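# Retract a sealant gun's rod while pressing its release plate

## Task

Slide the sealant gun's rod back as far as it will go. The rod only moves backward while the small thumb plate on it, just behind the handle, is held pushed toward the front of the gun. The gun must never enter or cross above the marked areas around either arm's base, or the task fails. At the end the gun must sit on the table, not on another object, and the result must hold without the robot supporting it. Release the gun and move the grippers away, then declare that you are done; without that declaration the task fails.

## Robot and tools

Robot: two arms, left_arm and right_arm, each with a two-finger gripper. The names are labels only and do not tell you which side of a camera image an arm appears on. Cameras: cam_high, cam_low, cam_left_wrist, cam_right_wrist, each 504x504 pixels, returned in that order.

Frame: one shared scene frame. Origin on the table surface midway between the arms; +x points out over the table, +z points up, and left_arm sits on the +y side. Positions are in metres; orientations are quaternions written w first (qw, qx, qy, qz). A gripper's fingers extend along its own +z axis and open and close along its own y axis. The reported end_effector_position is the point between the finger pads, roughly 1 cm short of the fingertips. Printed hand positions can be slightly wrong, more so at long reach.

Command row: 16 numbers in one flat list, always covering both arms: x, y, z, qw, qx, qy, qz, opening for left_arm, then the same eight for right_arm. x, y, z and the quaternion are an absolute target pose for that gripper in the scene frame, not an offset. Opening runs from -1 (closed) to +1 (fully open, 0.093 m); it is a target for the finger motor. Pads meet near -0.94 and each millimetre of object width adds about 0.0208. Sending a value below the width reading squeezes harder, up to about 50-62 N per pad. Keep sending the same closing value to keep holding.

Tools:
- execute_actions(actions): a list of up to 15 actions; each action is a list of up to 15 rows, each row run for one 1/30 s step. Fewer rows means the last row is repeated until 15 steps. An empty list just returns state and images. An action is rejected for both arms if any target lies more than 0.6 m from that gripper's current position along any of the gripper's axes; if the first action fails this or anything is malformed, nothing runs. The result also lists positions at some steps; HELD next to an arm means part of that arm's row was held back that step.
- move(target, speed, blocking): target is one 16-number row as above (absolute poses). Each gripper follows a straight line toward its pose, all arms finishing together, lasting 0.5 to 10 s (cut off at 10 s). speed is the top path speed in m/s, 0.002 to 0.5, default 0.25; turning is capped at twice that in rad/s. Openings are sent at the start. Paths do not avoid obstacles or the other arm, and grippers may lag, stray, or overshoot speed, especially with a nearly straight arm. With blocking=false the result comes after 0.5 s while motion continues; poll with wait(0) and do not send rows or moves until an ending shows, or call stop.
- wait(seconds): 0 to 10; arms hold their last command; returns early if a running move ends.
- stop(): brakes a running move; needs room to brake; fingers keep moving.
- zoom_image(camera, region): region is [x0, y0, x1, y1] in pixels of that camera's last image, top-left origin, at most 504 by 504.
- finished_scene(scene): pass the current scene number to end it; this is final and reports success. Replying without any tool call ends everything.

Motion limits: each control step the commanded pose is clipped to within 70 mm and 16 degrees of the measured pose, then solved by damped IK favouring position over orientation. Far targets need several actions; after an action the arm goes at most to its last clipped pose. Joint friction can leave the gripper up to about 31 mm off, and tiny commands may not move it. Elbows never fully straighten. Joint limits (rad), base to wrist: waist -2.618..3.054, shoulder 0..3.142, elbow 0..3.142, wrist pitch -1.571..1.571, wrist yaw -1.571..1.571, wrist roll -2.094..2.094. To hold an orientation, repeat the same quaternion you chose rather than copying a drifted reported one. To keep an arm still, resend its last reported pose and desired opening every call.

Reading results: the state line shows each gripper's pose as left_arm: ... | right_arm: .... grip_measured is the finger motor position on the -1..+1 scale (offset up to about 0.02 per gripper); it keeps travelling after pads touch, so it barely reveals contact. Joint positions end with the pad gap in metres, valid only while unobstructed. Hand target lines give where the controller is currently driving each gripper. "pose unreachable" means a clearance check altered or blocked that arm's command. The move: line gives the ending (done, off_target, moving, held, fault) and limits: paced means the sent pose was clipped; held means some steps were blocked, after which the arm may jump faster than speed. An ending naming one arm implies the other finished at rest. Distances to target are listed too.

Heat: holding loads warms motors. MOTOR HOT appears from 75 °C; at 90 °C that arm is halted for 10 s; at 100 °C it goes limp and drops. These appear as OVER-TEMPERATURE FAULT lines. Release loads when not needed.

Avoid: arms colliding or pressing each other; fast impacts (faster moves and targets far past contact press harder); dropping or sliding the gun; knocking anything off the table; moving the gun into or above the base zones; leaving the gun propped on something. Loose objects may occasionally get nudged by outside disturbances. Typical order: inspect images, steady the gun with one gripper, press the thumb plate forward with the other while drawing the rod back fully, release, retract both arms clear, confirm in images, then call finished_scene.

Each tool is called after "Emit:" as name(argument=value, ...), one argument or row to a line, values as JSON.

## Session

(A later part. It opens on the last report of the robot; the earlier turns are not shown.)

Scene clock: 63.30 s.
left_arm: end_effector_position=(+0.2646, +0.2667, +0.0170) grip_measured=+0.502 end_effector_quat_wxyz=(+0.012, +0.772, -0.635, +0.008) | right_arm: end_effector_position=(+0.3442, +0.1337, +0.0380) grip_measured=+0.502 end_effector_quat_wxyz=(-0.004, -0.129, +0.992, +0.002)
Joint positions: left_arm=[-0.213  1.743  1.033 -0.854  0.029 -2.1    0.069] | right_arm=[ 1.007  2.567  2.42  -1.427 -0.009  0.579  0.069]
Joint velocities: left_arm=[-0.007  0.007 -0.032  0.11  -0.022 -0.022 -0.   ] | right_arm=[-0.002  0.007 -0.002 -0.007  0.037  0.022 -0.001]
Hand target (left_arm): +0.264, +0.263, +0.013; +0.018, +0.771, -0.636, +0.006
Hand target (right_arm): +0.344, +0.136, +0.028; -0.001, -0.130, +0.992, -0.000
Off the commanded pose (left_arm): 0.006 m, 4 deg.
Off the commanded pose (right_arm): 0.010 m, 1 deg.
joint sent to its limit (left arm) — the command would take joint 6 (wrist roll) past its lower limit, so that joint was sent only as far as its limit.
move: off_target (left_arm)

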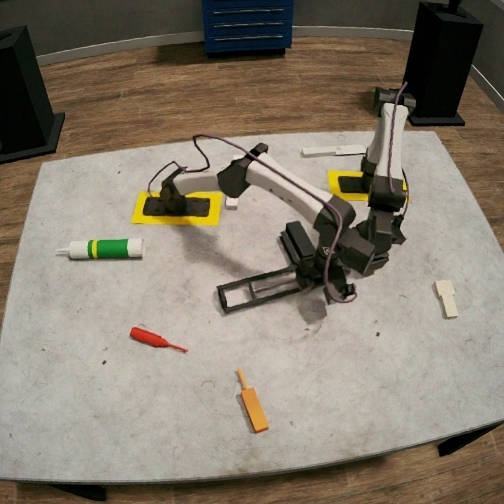

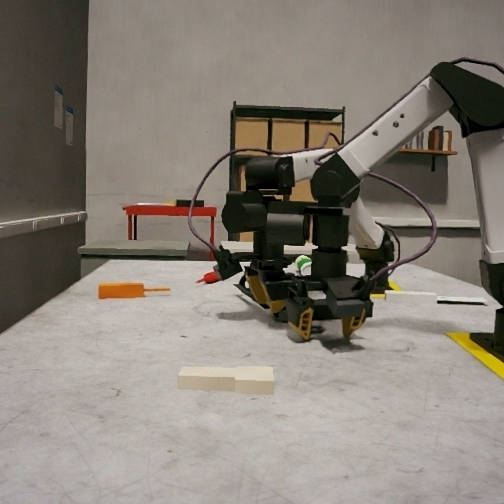

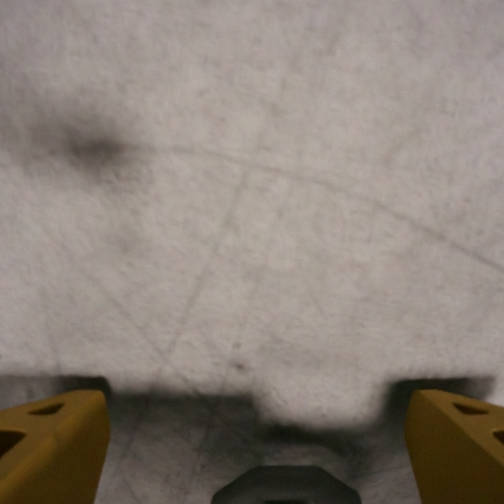

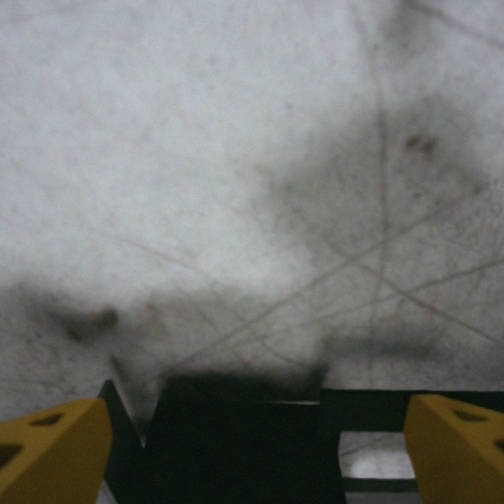

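Emit:
move(
  target=[0.274,0.255,0.013,0,-0.793,0.609,0,0.5,0.344,0.136,0.038,0,-0.13,0.991,0,-0.2],
  speed=0.03,
)

Emit:
move(
  target=[0.274,0.255,0.013,0,-0.793,0.609,0,-0.7,0.344,0.136,0.038,0,-0.13,0.991,0,-0.2],
)

Emit:
zoom_image(
  camera="cam_low",
  region=[220, 240, 400, 360],
)

Scene clock: 67.80 s.
left_arm: end_effector_position=(+0.2692, +0.2630, +0.0133) grip_measured=+0.502 end_effector_quat_wxyz=(+0.015, +0.771, -0.637, +0.003) | right_arm: end_effector_position=(+0.3442, +0.1337, +0.0381) grip_measured=-0.198 end_effector_quat_wxyz=(-0.004, -0.129, +0.992, +0.002)
Joint positions: left_arm=[-0.218  1.779  1.06  -0.856  0.031 -2.101  0.069] | right_arm=[ 1.007  2.567  2.42  -1.426 -0.009  0.579  0.036]
Joint velocities: left_arm=[-0.022  0.002  0.002  0.037 -0.095 -0.007 -0.001] | right_arm=[ 0.002  0.017  0.002 -0.037  0.051 -0.022 -0.001]
Hand target (left_arm): +0.274, +0.255, +0.013; +0.020, +0.769, -0.639, +0.008
Hand target (right_arm): +0.344, +0.136, +0.038; +0.000, -0.130, +0.992, +0.000
Off the commanded pose (left_arm): 0.009 m, 4 deg.
Off the commanded pose (right_arm): 0.002 m, 1 deg.
joint sent to its limit (left arm) — the command would take joint 6 (wrist roll) past its lower limit, so that joint was sent only as far as its limit.
move: off_target (left_arm)

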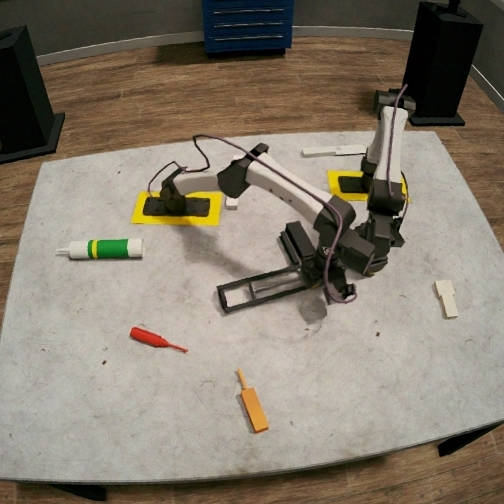

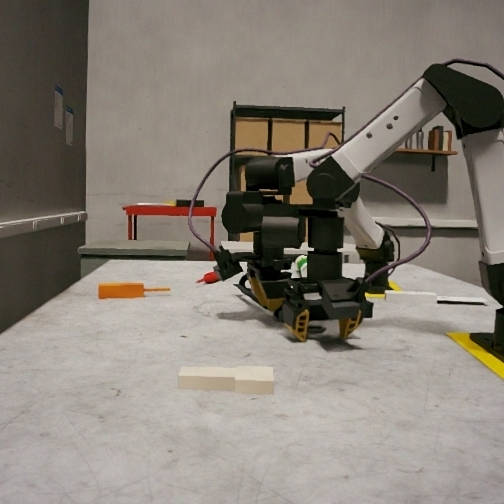

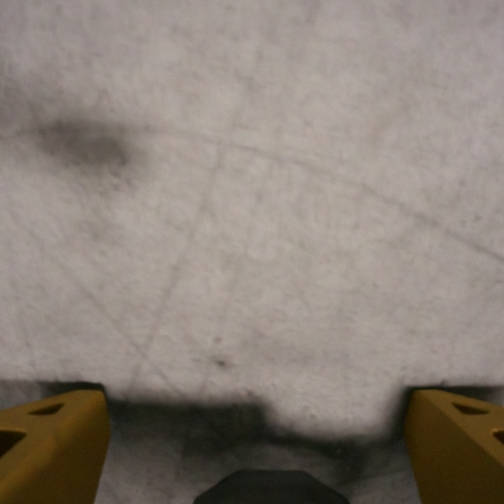

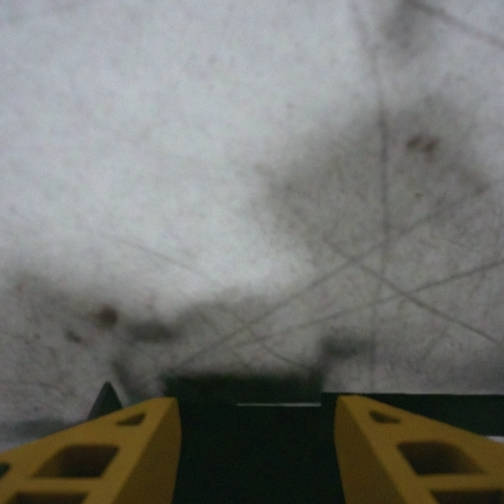

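Scene clock: 68.50 s.
left_arm: end_effector_position=(+0.2696, +0.2644, +0.0132) grip_measured=-0.698 end_effector_quat_wxyz=(+0.011, +0.771, -0.636, +0.002) | right_arm: end_effector_position=(+0.3442, +0.1337, +0.0381) grip_measured=-0.198 end_effector_quat_wxyz=(-0.004, -0.129, +0.992, +0.002)
Joint positions: left_arm=[-0.218  1.779  1.06  -0.857  0.022 -2.102  0.012] | right_arm=[ 1.007  2.567  2.42  -1.426 -0.009  0.579  0.036]
Joint velocities: left_arm=[ 0.007 -0.012  0.017 -0.037  0.007  0.037 -0.   ] | right_arm=[ 0.017 -0.002  0.002 -0.051  0.007 -0.081  0.001]
Hand target (left_arm): +0.274, +0.256, +0.013; +0.020, +0.769, -0.639, +0.008
Hand target (right_arm): +0.344, +0.136, +0.038; +0.000, -0.130, +0.992, +0.000
Off the commanded pose (left_arm): 0.010 m, 4 deg.
Off the commanded pose (right_arm): 0.002 m, 1 deg.
joint sent to its limit (left arm) — the command would take joint 6 (wrist roll) past its lower limit, so that joint was sent only as far as its limit.
move: off_target (left_arm)

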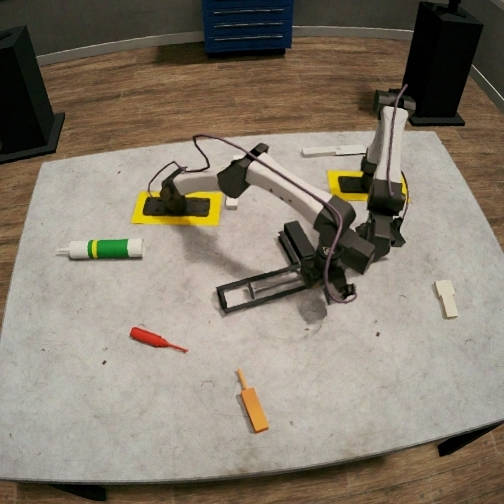

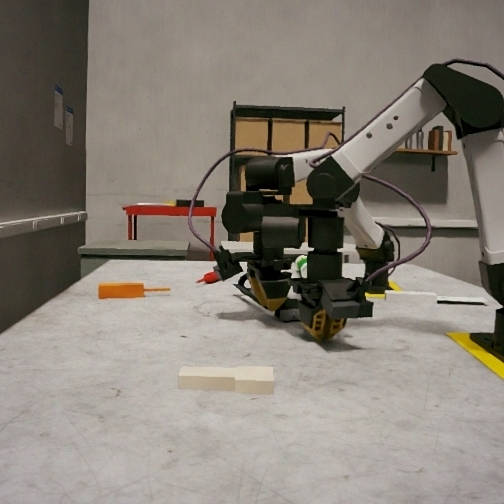

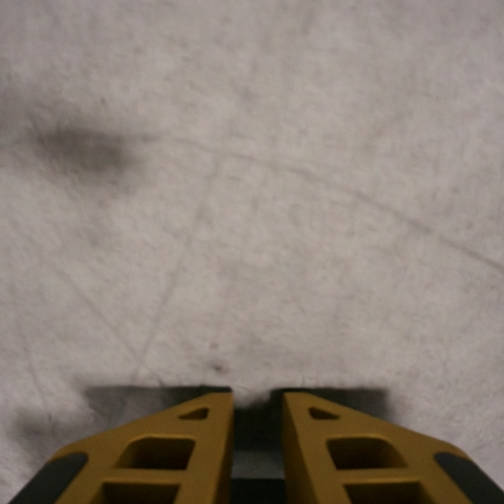

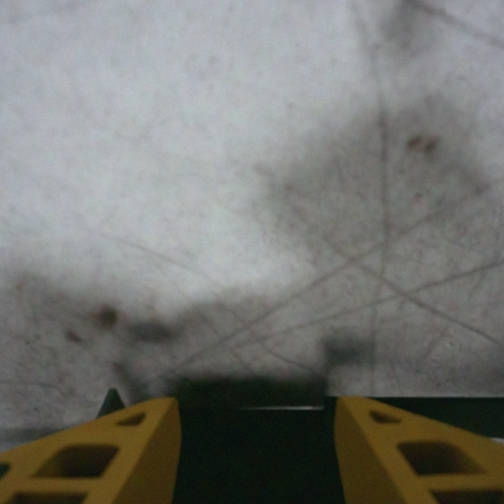

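Region (220, 240, 400, 360) of cam_low's 504x504 image, scaled by 2.800, with more detail than that image has.

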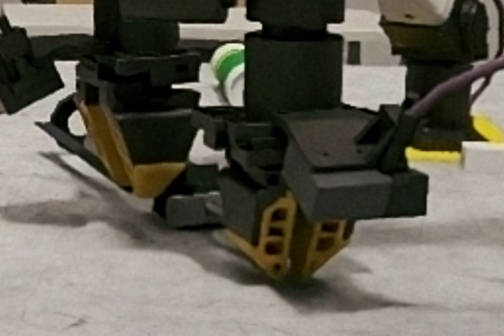

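Emit:
move(
  target=[0.27,0.275,0.03,0.106,-0.781,0.6,0.138,0.4,0.344,0.136,0.058,0,-0.13,0.991,0,0.5],
  speed=0.08,
)

Emit:
move(
  target=[0.27,0.275,0.03,0.106,-0.781,0.6,0.138,0.4,0.328,0.132,0.05,0,-0.13,0.991,0,0.5],
  speed=0.05,
)

Emit:
move(
  target=[0.276,0.24,0.022,0.106,-0.781,0.6,0.138,0.4,0.328,0.132,0.025,0,-0.13,0.991,0,0.5],
  speed=0.04,
)

Emit:
zoom_image(
  camera="cam_low",
  region=[220, 240, 400, 360],
)

Scene clock: 77.00 s.
left_arm: end_effector_position=(+0.2674, +0.2708, +0.0208) grip_measured=+0.398 end_effector_quat_wxyz=(-0.021, +0.757, -0.651, -0.051) | right_arm: end_effector_position=(+0.3466, +0.1351, +0.0494) grip_measured=+0.498 end_effector_quat_wxyz=(+0.004, -0.129, +0.992, +0.006)
Joint positions: left_arm=[-0.254  1.818  1.138 -0.973 -0.073 -2.102  0.064] | right_arm=[ 1.007  2.567  2.465 -1.455 -0.004  0.579  0.069]
Joint velocities: left_arm=[ 0.007 -0.017 -0.002 -0.066  0.007 -0.007 -0.001] | right_arm=[-0.012 -0.007 -0.007  0.022 -0.051  0.081 -0.001]
Hand target (left_arm): +0.267, +0.271, +0.021; -0.021, +0.758, -0.651, -0.051
Hand target (right_arm): +0.347, +0.135, +0.049; +0.004, -0.129, +0.992, +0.006
Off the commanded pose (left_arm): 0.010 m, 15 deg.
Off the commanded pose (right_arm): 0.009 m, 1 deg.
move: held (left_arm, right_arm); limits=held; held on 39 of 77 steps (left_arm, right_arm), including the last (left_arm, right_arm)
pose unreachable (left arm): on one or more control steps of this call, first in action 0 (counted from 0), this arm could not follow its commanded pose, so it was not sent that pose on those steps. On the call's last step it was still not sent that pose. It may still have moved: this result reports where it is.
cause: the commanded pose would bring a part of the arm too close to another arm (this arm's wrist (the part past joint 4) and the other arm's wrist (the part past joint 4)).
pose unreachable (right arm): on one or more control steps of this call, first in action 0 (counted from 0), this arm could not follow its commanded pose, so it was not sent that pose on those steps. On the call's last step it was still not sent that pose. It may still have moved: this result reports where it is.
cause: the commanded pose would bring a part of the arm too close to another arm (this arm's wrist (the part past joint 4) and the other arm's wrist (the part past joint 4)).

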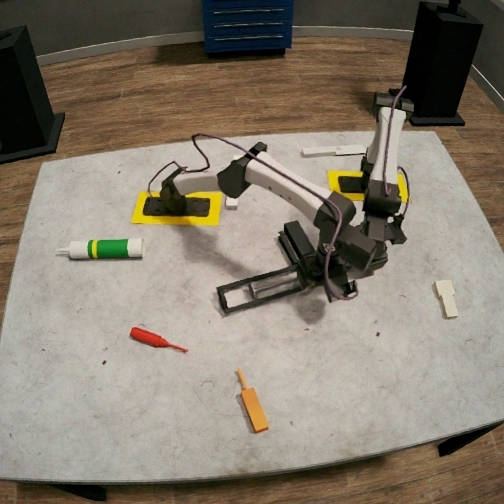

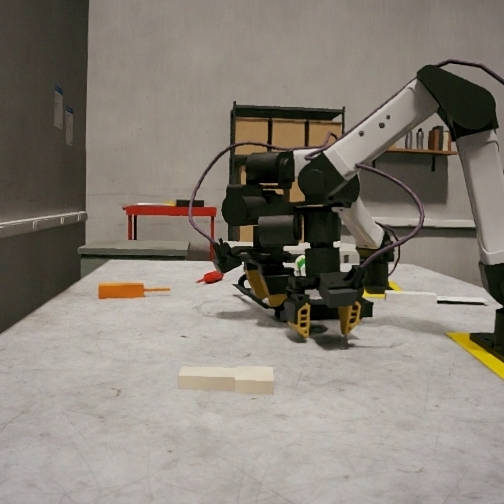

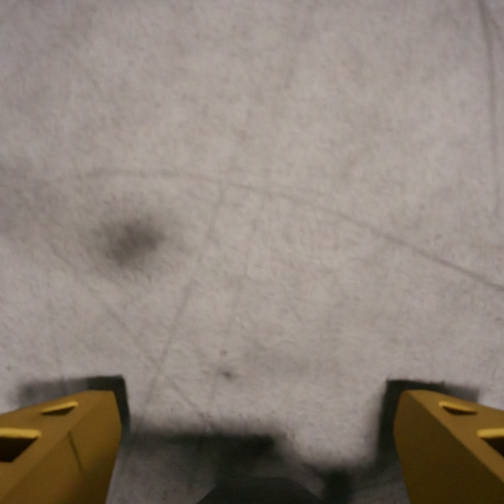

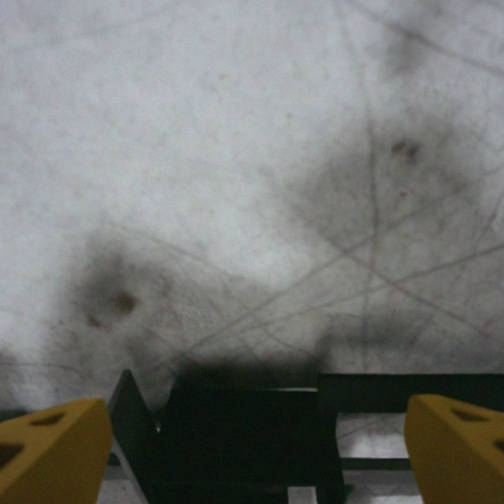

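Scene clock: 79.90 s.
left_arm: end_effector_position=(+0.2648, +0.2740, +0.0213) grip_measured=+0.398 end_effector_quat_wxyz=(-0.024, +0.757, -0.651, -0.060) | right_arm: end_effector_position=(+0.3464, +0.1348, +0.0490) grip_measured=+0.498 end_effector_quat_wxyz=(+0.003, -0.129, +0.992, +0.005)
Joint positions: left_arm=[-0.254  1.818  1.138 -0.988 -0.085 -2.102  0.064] | right_arm=[ 1.007  2.566  2.462 -1.455 -0.004  0.579  0.069]
Joint velocities: left_arm=[ 0.002 -0.002 -0.012  0.007 -0.007 -0.081 -0.001] | right_arm=[ 0.012  0.017 -0.012  0.081 -0.007  0.037 -0.001]
Hand target (left_arm): +0.265, +0.274, +0.021; -0.024, +0.757, -0.651, -0.060
Hand target (right_arm): +0.346, +0.135, +0.049; +0.003, -0.129, +0.992, +0.005
Off the commanded pose (left_arm): 0.010 m, 14 deg.
Off the commanded pose (right_arm): 0.019 m, 1 deg.
move: held (left_arm, right_arm); limits=held; held on 70 of 87 steps (left_arm, right_arm), including the last (left_arm, right_arm)
pose unreachable (left arm): on one or more control steps of this call, first in action 0 (counted from 0), this arm could not follow its commanded pose, so it was not sent that pose on those steps. On the call's last step it was still not sent that pose. It may still have moved: this result reports where it is.
cause: the commanded pose would bring a part of the arm too close to another arm (this arm's wrist (the part past joint 4) and the other arm's wrist (the part past joint 4)).
pose unreachable (right arm): on one or more control steps of this call, first in action 0 (counted from 0), this arm could not follow its commanded pose, so it was not sent that pose on those steps. On the call's last step it was still not sent that pose. It may still have moved: this result reports where it is.
cause: the commanded pose would bring a part of the arm too close to another arm (this arm's wrist (the part past joint 4) and the other arm's wrist (the part past joint 4)).

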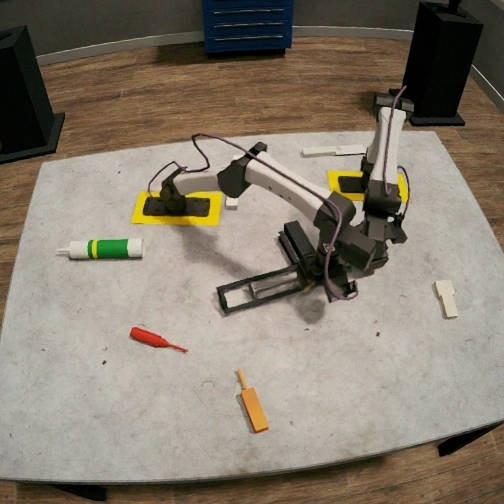

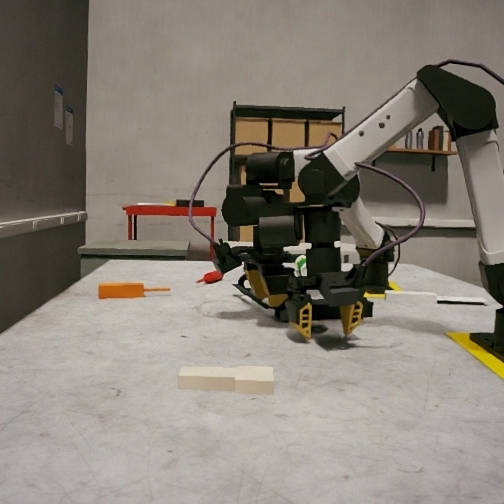

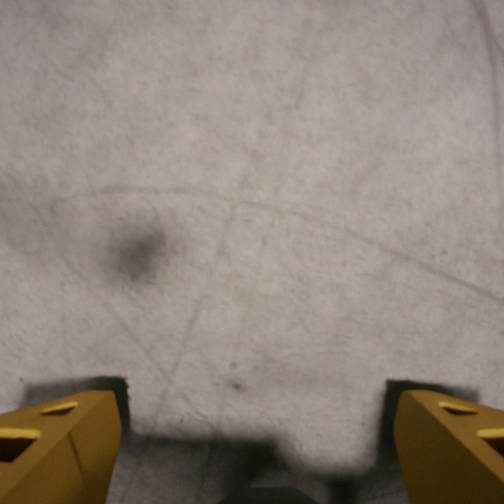

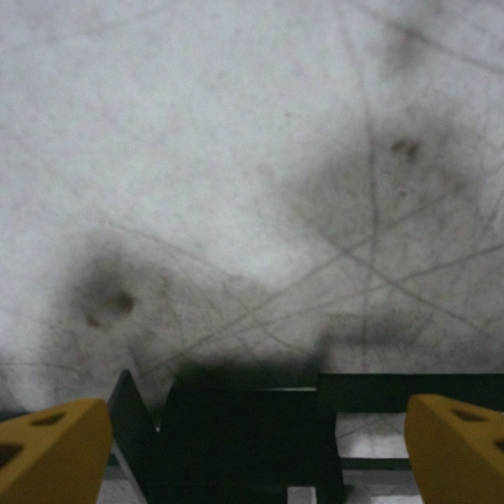

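Scene clock: 83.30 s.
left_arm: end_effector_position=(+0.2637, +0.2724, +0.0214) grip_measured=+0.398 end_effector_quat_wxyz=(-0.024, +0.754, -0.653, -0.061) | right_arm: end_effector_position=(+0.3453, +0.1337, +0.0456) grip_measured=+0.498 end_effector_quat_wxyz=(+0.000, -0.129, +0.992, +0.003)
Joint positions: left_arm=[-0.261  1.818  1.138 -0.99  -0.085 -2.102  0.064] | right_arm=[ 1.007  2.566  2.449 -1.45  -0.004  0.579  0.069]
Joint velocities: left_arm=[-0.017 -0.002 -0.012  0.007  0.007  0.007 -0.   ] | right_arm=[ 0.017 -0.002 -0.002 -0.022  0.022 -0.037  0.   ]
Hand target (left_arm): +0.264, +0.272, +0.021; -0.024, +0.755, -0.653, -0.061
Hand target (right_arm): +0.345, +0.134, +0.046; +0.001, -0.129, +0.992, +0.003
Off the commanded pose (left_arm): 0.035 m, 15 deg.
Off the commanded pose (right_arm): 0.027 m, 0 deg.
move: held (left_arm, right_arm); limits=held; held on 89 of 102 steps (left_arm, right_arm), including the last (left_arm, right_arm)
pose unreachable (left arm): on one or more control steps of this call, first in action 0 (counted from 0), this arm could not follow its commanded pose, so it was not sent that pose on those steps. On the call's last step it was still not sent that pose. It may still have moved: this result reports where it is.
cause: the commanded pose would bring a part of the arm too close to another arm (this arm's wrist (the part past joint 4) and the other arm's wrist (the part past joint 4)).
pose unreachable (right arm): on one or more control steps of this call, first in action 0 (counted from 0), this arm could not follow its commanded pose, so it was not sent that pose on those steps. On the call's last step it was still not sent that pose. It may still have moved: this result reports where it is.
cause: the commanded pose would bring a part of the arm too close to another arm (this arm's wrist (the part past joint 4) and the other arm's wrist (the part past joint 4)).

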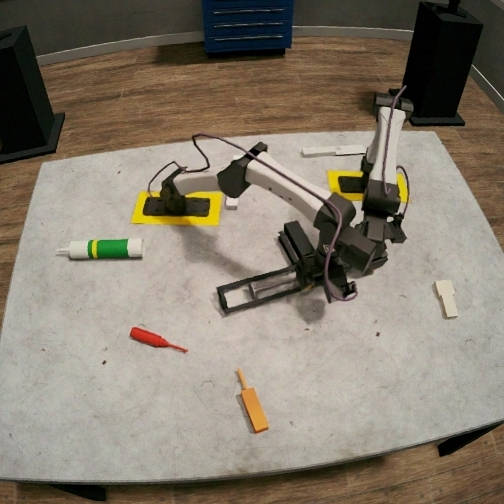

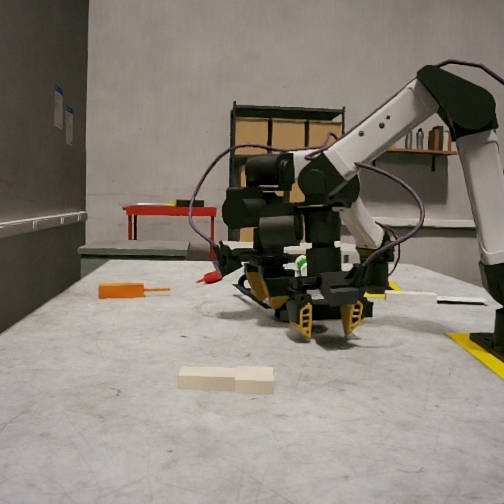

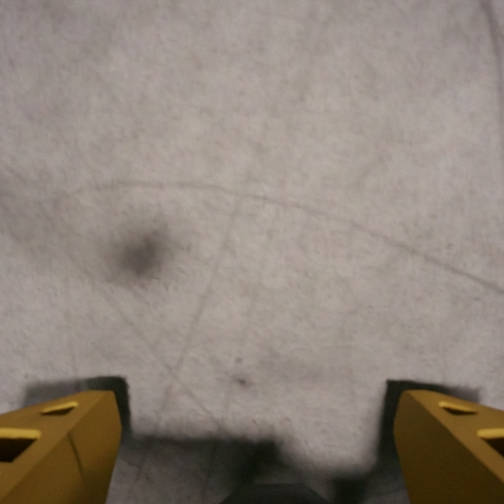

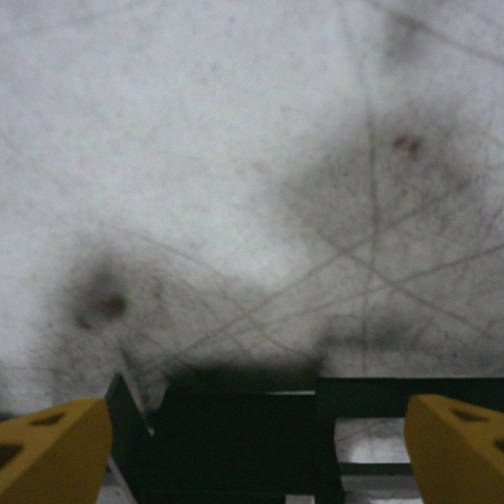

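Region (220, 240, 400, 360) of cam_low's 504x504 image, scaled by 2.800, with more detail than that image has.

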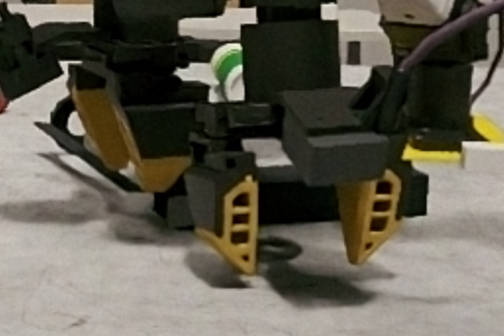

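Emit:
move(
  target=[0.27,0.36,0.12,0,-0.5,0.866,0,0.4,0.346,0.134,0.052,0,-0.13,0.991,0,0.5],
)

Emit:
move(
  target=[0.27,0.36,0.12,0.1,0.26,0.96,-0.05,0.4,0.328,0.132,0.05,0,-0.13,0.991,0,0.5],
)

Emit:
move(
  target=[0.27,0.29,0.07,0.304,0.563,0.733,-0.233,0.4,0.328,0.132,0.025,0,-0.13,0.991,0,0.5],
  speed=0.2,
)

Emit:
zoom_image(
  camera="cam_low",
  region=[220, 240, 400, 360],
)

Scene clock: 92.60 s.
left_arm: end_effector_position=(+0.2667, +0.3591, +0.1114) grip_measured=+0.398 end_effector_quat_wxyz=(-0.007, -0.500, +0.866, +0.010) | right_arm: end_effector_position=(+0.3468, +0.1353, +0.0568) grip_measured=+0.498 end_effector_quat_wxyz=(+0.006, -0.129, +0.992, +0.008)
Joint positions: left_arm=[ 0.087  1.61   1.277 -1.259 -0.01  -1.084  0.064] | right_arm=[ 1.007  2.566  2.494 -1.478 -0.004  0.579  0.069]
Joint velocities: left_arm=[ 0.002 -0.007  0.002 -0.081  0.051  0.007  0.   ] | right_arm=[-0.007  0.002 -0.007  0.007  0.022 -0.007 -0.001]
Hand target (left_arm): +0.270, +0.359, +0.119; -0.001, -0.500, +0.866, +0.000
Hand target (right_arm): +0.346, +0.134, +0.052; +0.000, -0.130, +0.992, +0.000
Off the commanded pose (left_arm): 0.009 m, 1 deg.
Off the commanded pose (right_arm): 0.005 m, 1 deg.
move: done

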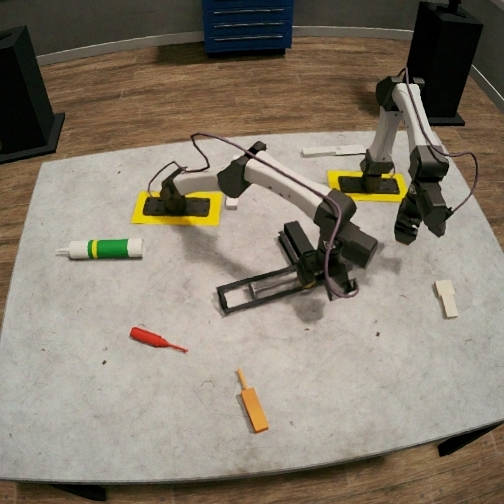

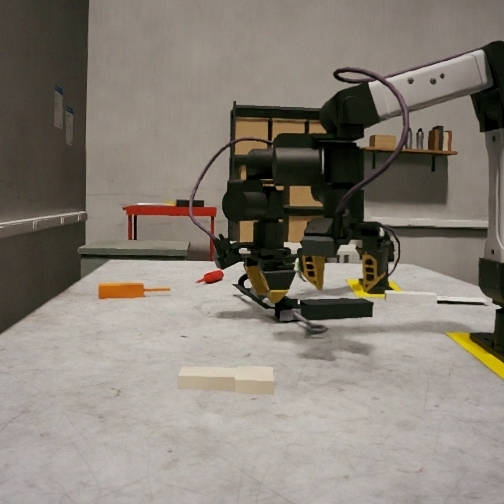

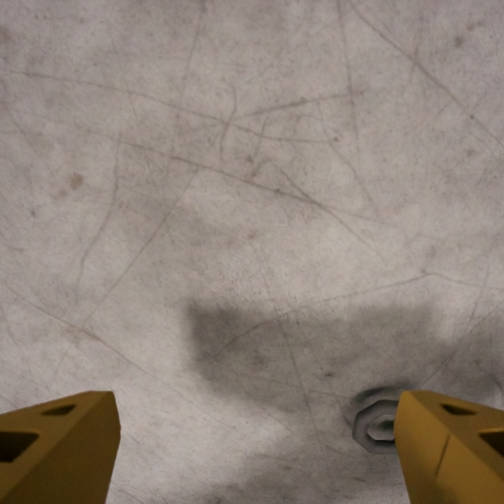

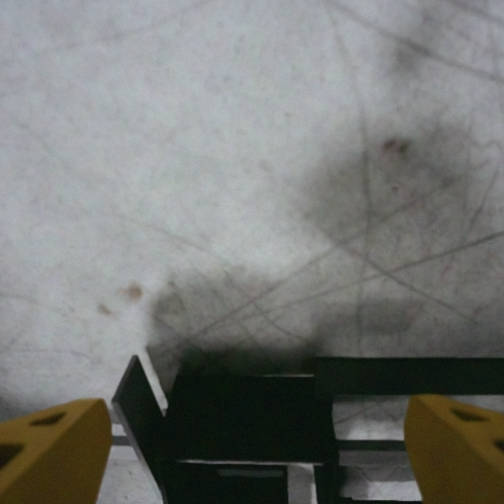

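Scene clock: 96.37 s.
left_arm: end_effector_position=(+0.2758, +0.3594, +0.1245) grip_measured=+0.398 end_effector_quat_wxyz=(+0.102, +0.260, +0.959, -0.045) | right_arm: end_effector_position=(+0.3318, +0.1294, +0.0483) grip_measured=+0.498 end_effector_quat_wxyz=(-0.005, -0.128, +0.992, -0.002)
Joint positions: left_arm=[ 0.184  1.467  1.17  -1.108  0.151  0.577  0.064] | right_arm=[ 1.021  2.499  2.334 -1.415 -0.004  0.596  0.069]
Joint velocities: left_arm=[-0.007 -0.002  0.012  0.022  0.037 -0.022  0.   ] | right_arm=[ 0.012 -0.022 -0.012 -0.007  0.066 -0.037 -0.001]
Hand target (left_arm): +0.270, +0.360, +0.120; +0.099, +0.259, +0.959, -0.051
Hand target (right_arm): +0.328, +0.132, +0.050; -0.001, -0.130, +0.992, +0.000
Off the commanded pose (left_arm): 0.007 m, 1 deg.
Off the commanded pose (right_arm): 0.005 m, 1 deg.
move: done

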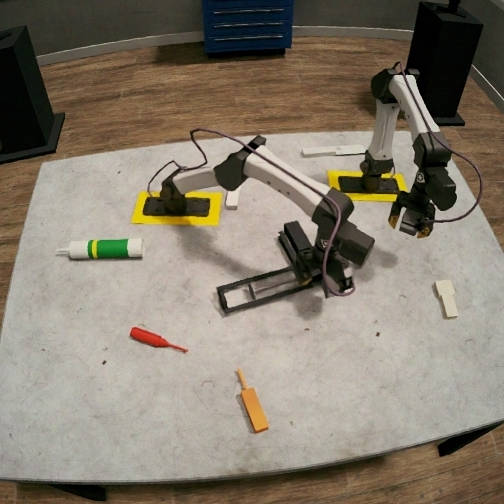

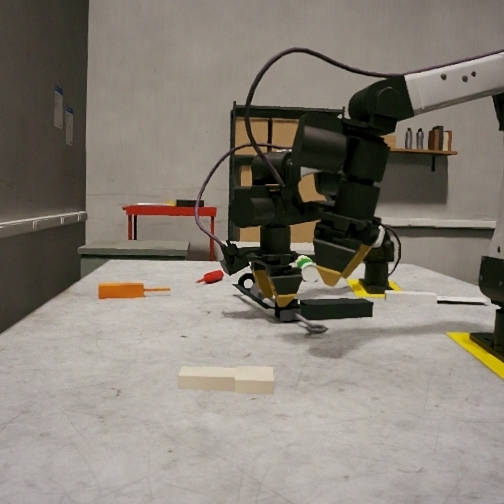

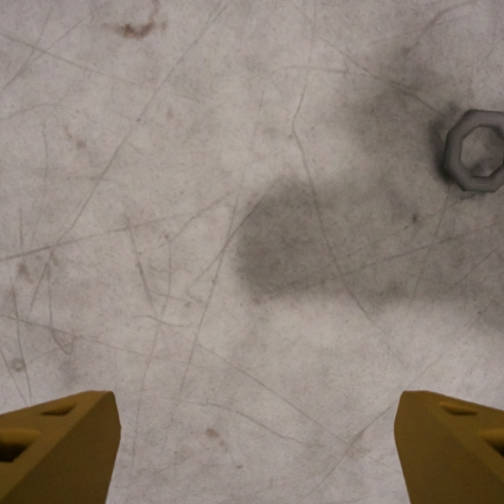

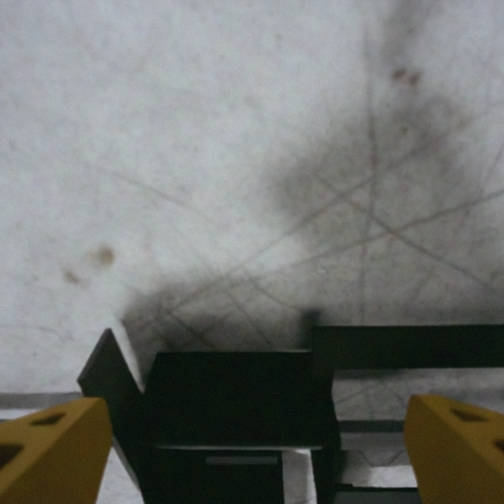

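Scene clock: 99.30 s.
left_arm: end_effector_position=(+0.2754, +0.2895, +0.0796) grip_measured=+0.398 end_effector_quat_wxyz=(+0.307, +0.569, +0.730, -0.223) | right_arm: end_effector_position=(+0.3317, +0.1293, +0.0386) grip_measured=+0.498 end_effector_quat_wxyz=(+0.001, -0.128, +0.992, +0.004)
Joint positions: left_arm=[ 0.264  1.552  0.885 -0.767  0.769  1.411  0.064] | right_arm=[ 1.021  2.469  2.241 -1.335 -0.004  0.596  0.069]
Joint velocities: left_arm=[-0.027  0.017 -0.007 -0.007  0.022 -0.007  0.   ] | right_arm=[ 0.002 -0.002 -0.017  0.007 -0.022 -0.037  0.   ]
Hand target (left_arm): +0.269, +0.290, +0.070; +0.301, +0.563, +0.733, -0.235
Hand target (right_arm): +0.328, +0.132, +0.025; -0.001, -0.130, +0.992, -0.000
Off the commanded pose (left_arm): 0.011 m, 1 deg.
Off the commanded pose (right_arm): 0.014 m, 1 deg.
move: off_target (left_arm, right_arm)

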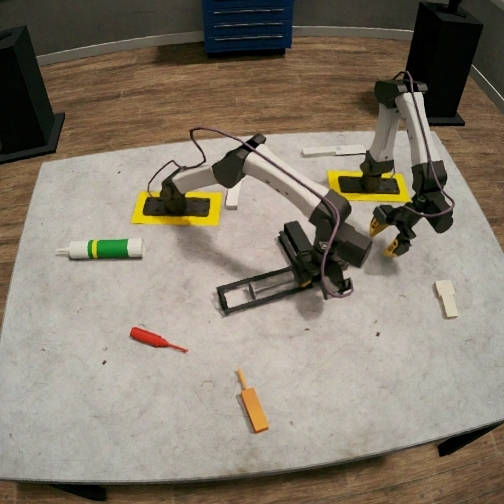

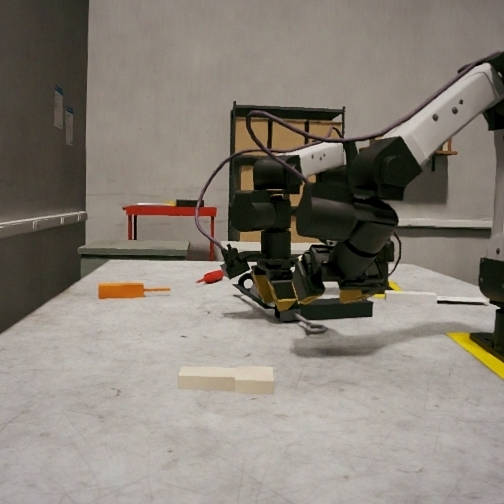

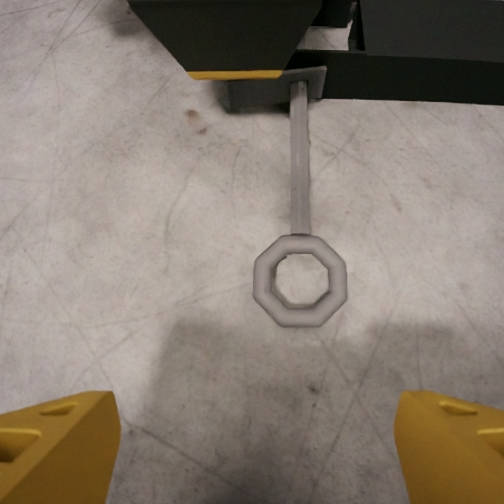

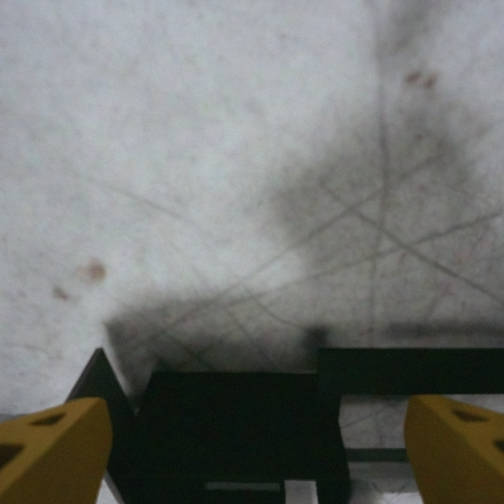

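Region (220, 240, 400, 360) of cam_low's 504x504 image, scaled by 2.800, with more detail than that image has.

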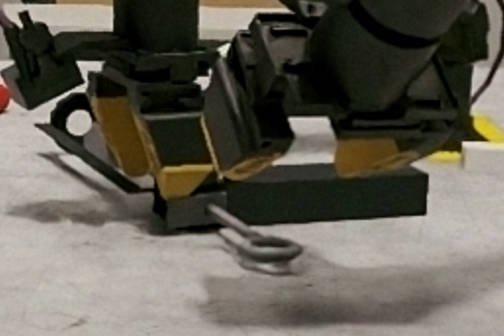

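Emit:
move(
  target=[0.268,0.262,0.04,0.304,0.563,0.733,-0.233,0.4,0.33,0.134,0.044,0,-0.13,0.991,0,0.8],
  speed=0.05,
)

Emit:
move(
  target=[0.268,0.262,0.04,0.304,0.563,0.733,-0.233,0.4,0.33,0.134,0.018,0,-0.13,0.991,0,0.8],
  speed=0.04,
)

Emit:
zoom_image(
  camera="cam_low",
  region=[220, 240, 400, 360],
)

Scene clock: 105.60 s.
left_arm: end_effector_position=(+0.2765, +0.2641, +0.0521) grip_measured=+0.398 end_effector_quat_wxyz=(+0.319, +0.566, +0.727, -0.224) | right_arm: end_effector_position=(+0.3360, +0.1308, +0.0524) grip_measured=+0.798 end_effector_quat_wxyz=(+0.012, -0.127, +0.992, +0.008)
Joint positions: left_arm=[ 0.173  1.573  0.761 -0.511  0.77   1.273  0.064] | right_arm=[ 1.02   2.466  2.29  -1.367  0.004  0.596  0.083]
Joint velocities: left_arm=[ 0.002 -0.012 -0.017 -0.007  0.037 -0.066 -0.   ] | right_arm=[-0.002 -0.027  0.002 -0.037  0.022 -0.051 -0.   ]
Hand target (left_arm): +0.268, +0.263, +0.041; +0.304, +0.563, +0.733, -0.233
Hand target (right_arm): +0.330, +0.134, +0.044; +0.000, -0.130, +0.992, +0.000
Off the commanded pose (left_arm): 0.015 m, 2 deg.
Off the commanded pose (right_arm): 0.011 m, 2 deg.
move: off_target (left_arm, right_arm)

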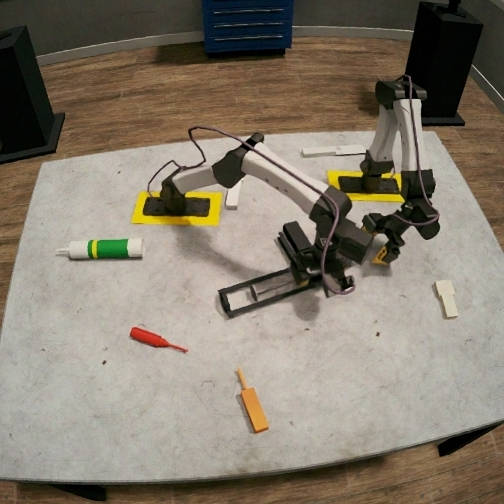

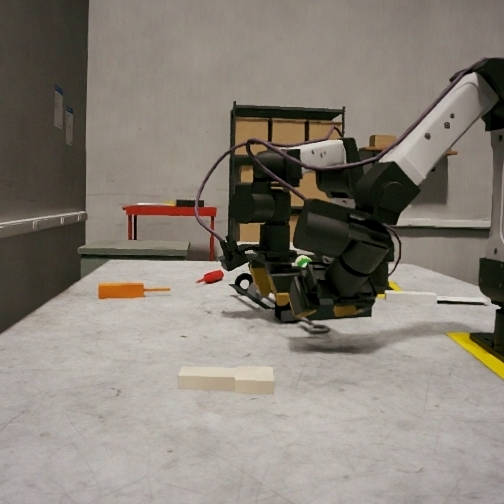

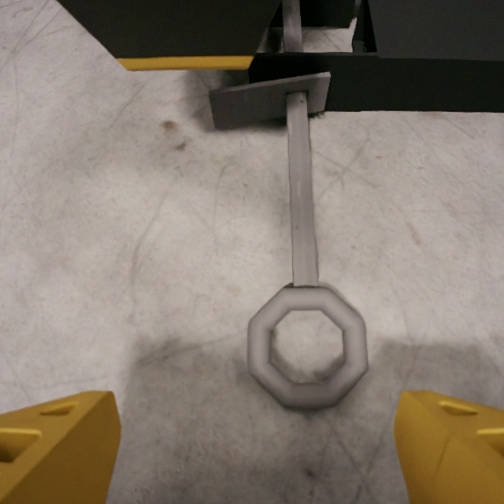

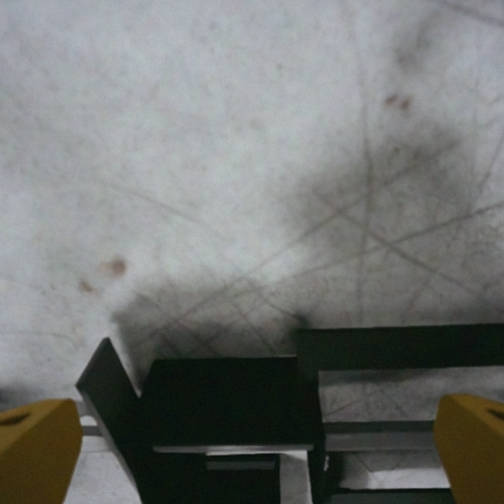

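Scene clock: 106.70 s.
left_arm: end_effector_position=(+0.2769, +0.2642, +0.0522) grip_measured=+0.398 end_effector_quat_wxyz=(+0.320, +0.565, +0.727, -0.223) | right_arm: end_effector_position=(+0.3359, +0.1310, +0.0406) grip_measured=+0.798 end_effector_quat_wxyz=(+0.011, -0.127, +0.992, +0.008)
Joint positions: left_arm=[ 0.173  1.573  0.761 -0.509  0.77   1.27   0.064] | right_arm=[ 1.02   2.466  2.243 -1.322  0.003  0.596  0.083]
Joint velocities: left_arm=[ 0.002  0.007  0.012  0.007  0.022  0.007 -0.   ] | right_arm=[-0.002 -0.007 -0.002  0.007 -0.007  0.051  0.001]
Hand target (left_arm): +0.268, +0.262, +0.041; +0.304, +0.563, +0.733, -0.233
Hand target (right_arm): +0.330, +0.133, +0.018; -0.001, -0.130, +0.992, -0.000
Off the commanded pose (left_arm): 0.015 m, 2 deg.
Off the commanded pose (right_arm): 0.024 m, 2 deg.
move: off_target (left_arm, right_arm)

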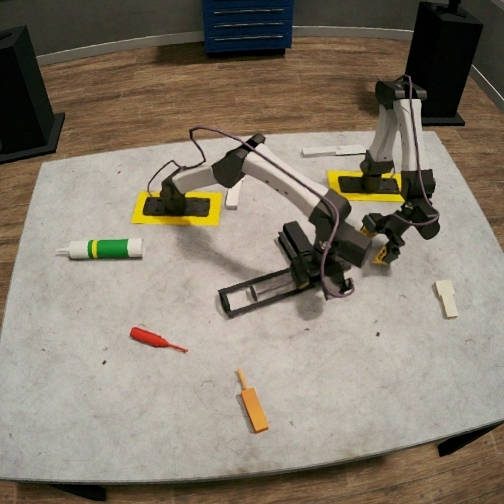

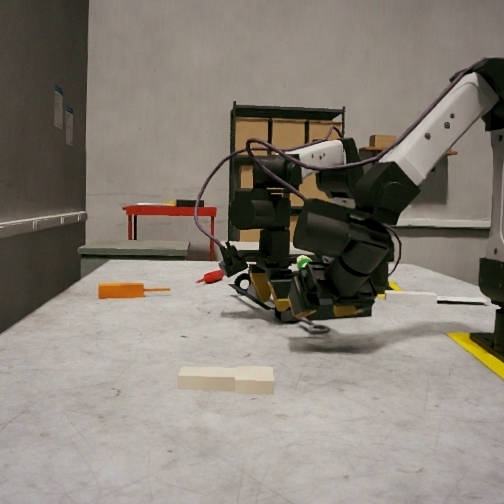

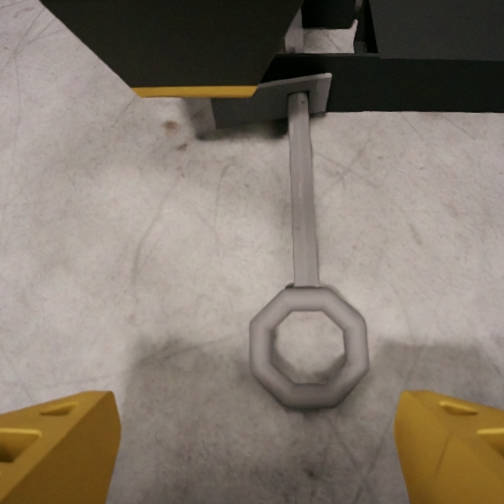

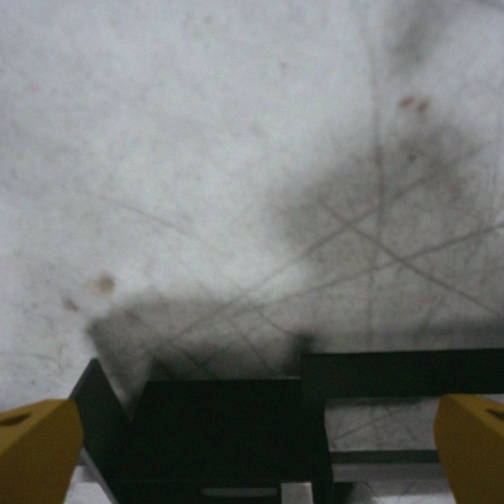

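Region (220, 240, 400, 360) of cam_low's 504x504 image, scaled by 2.800, with more detail than that image has.

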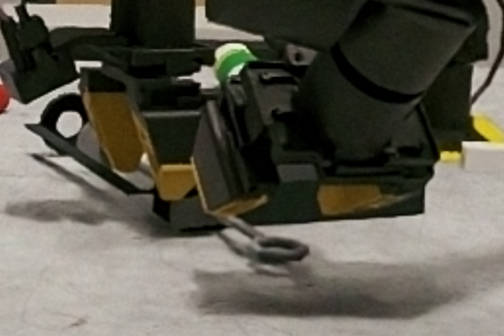

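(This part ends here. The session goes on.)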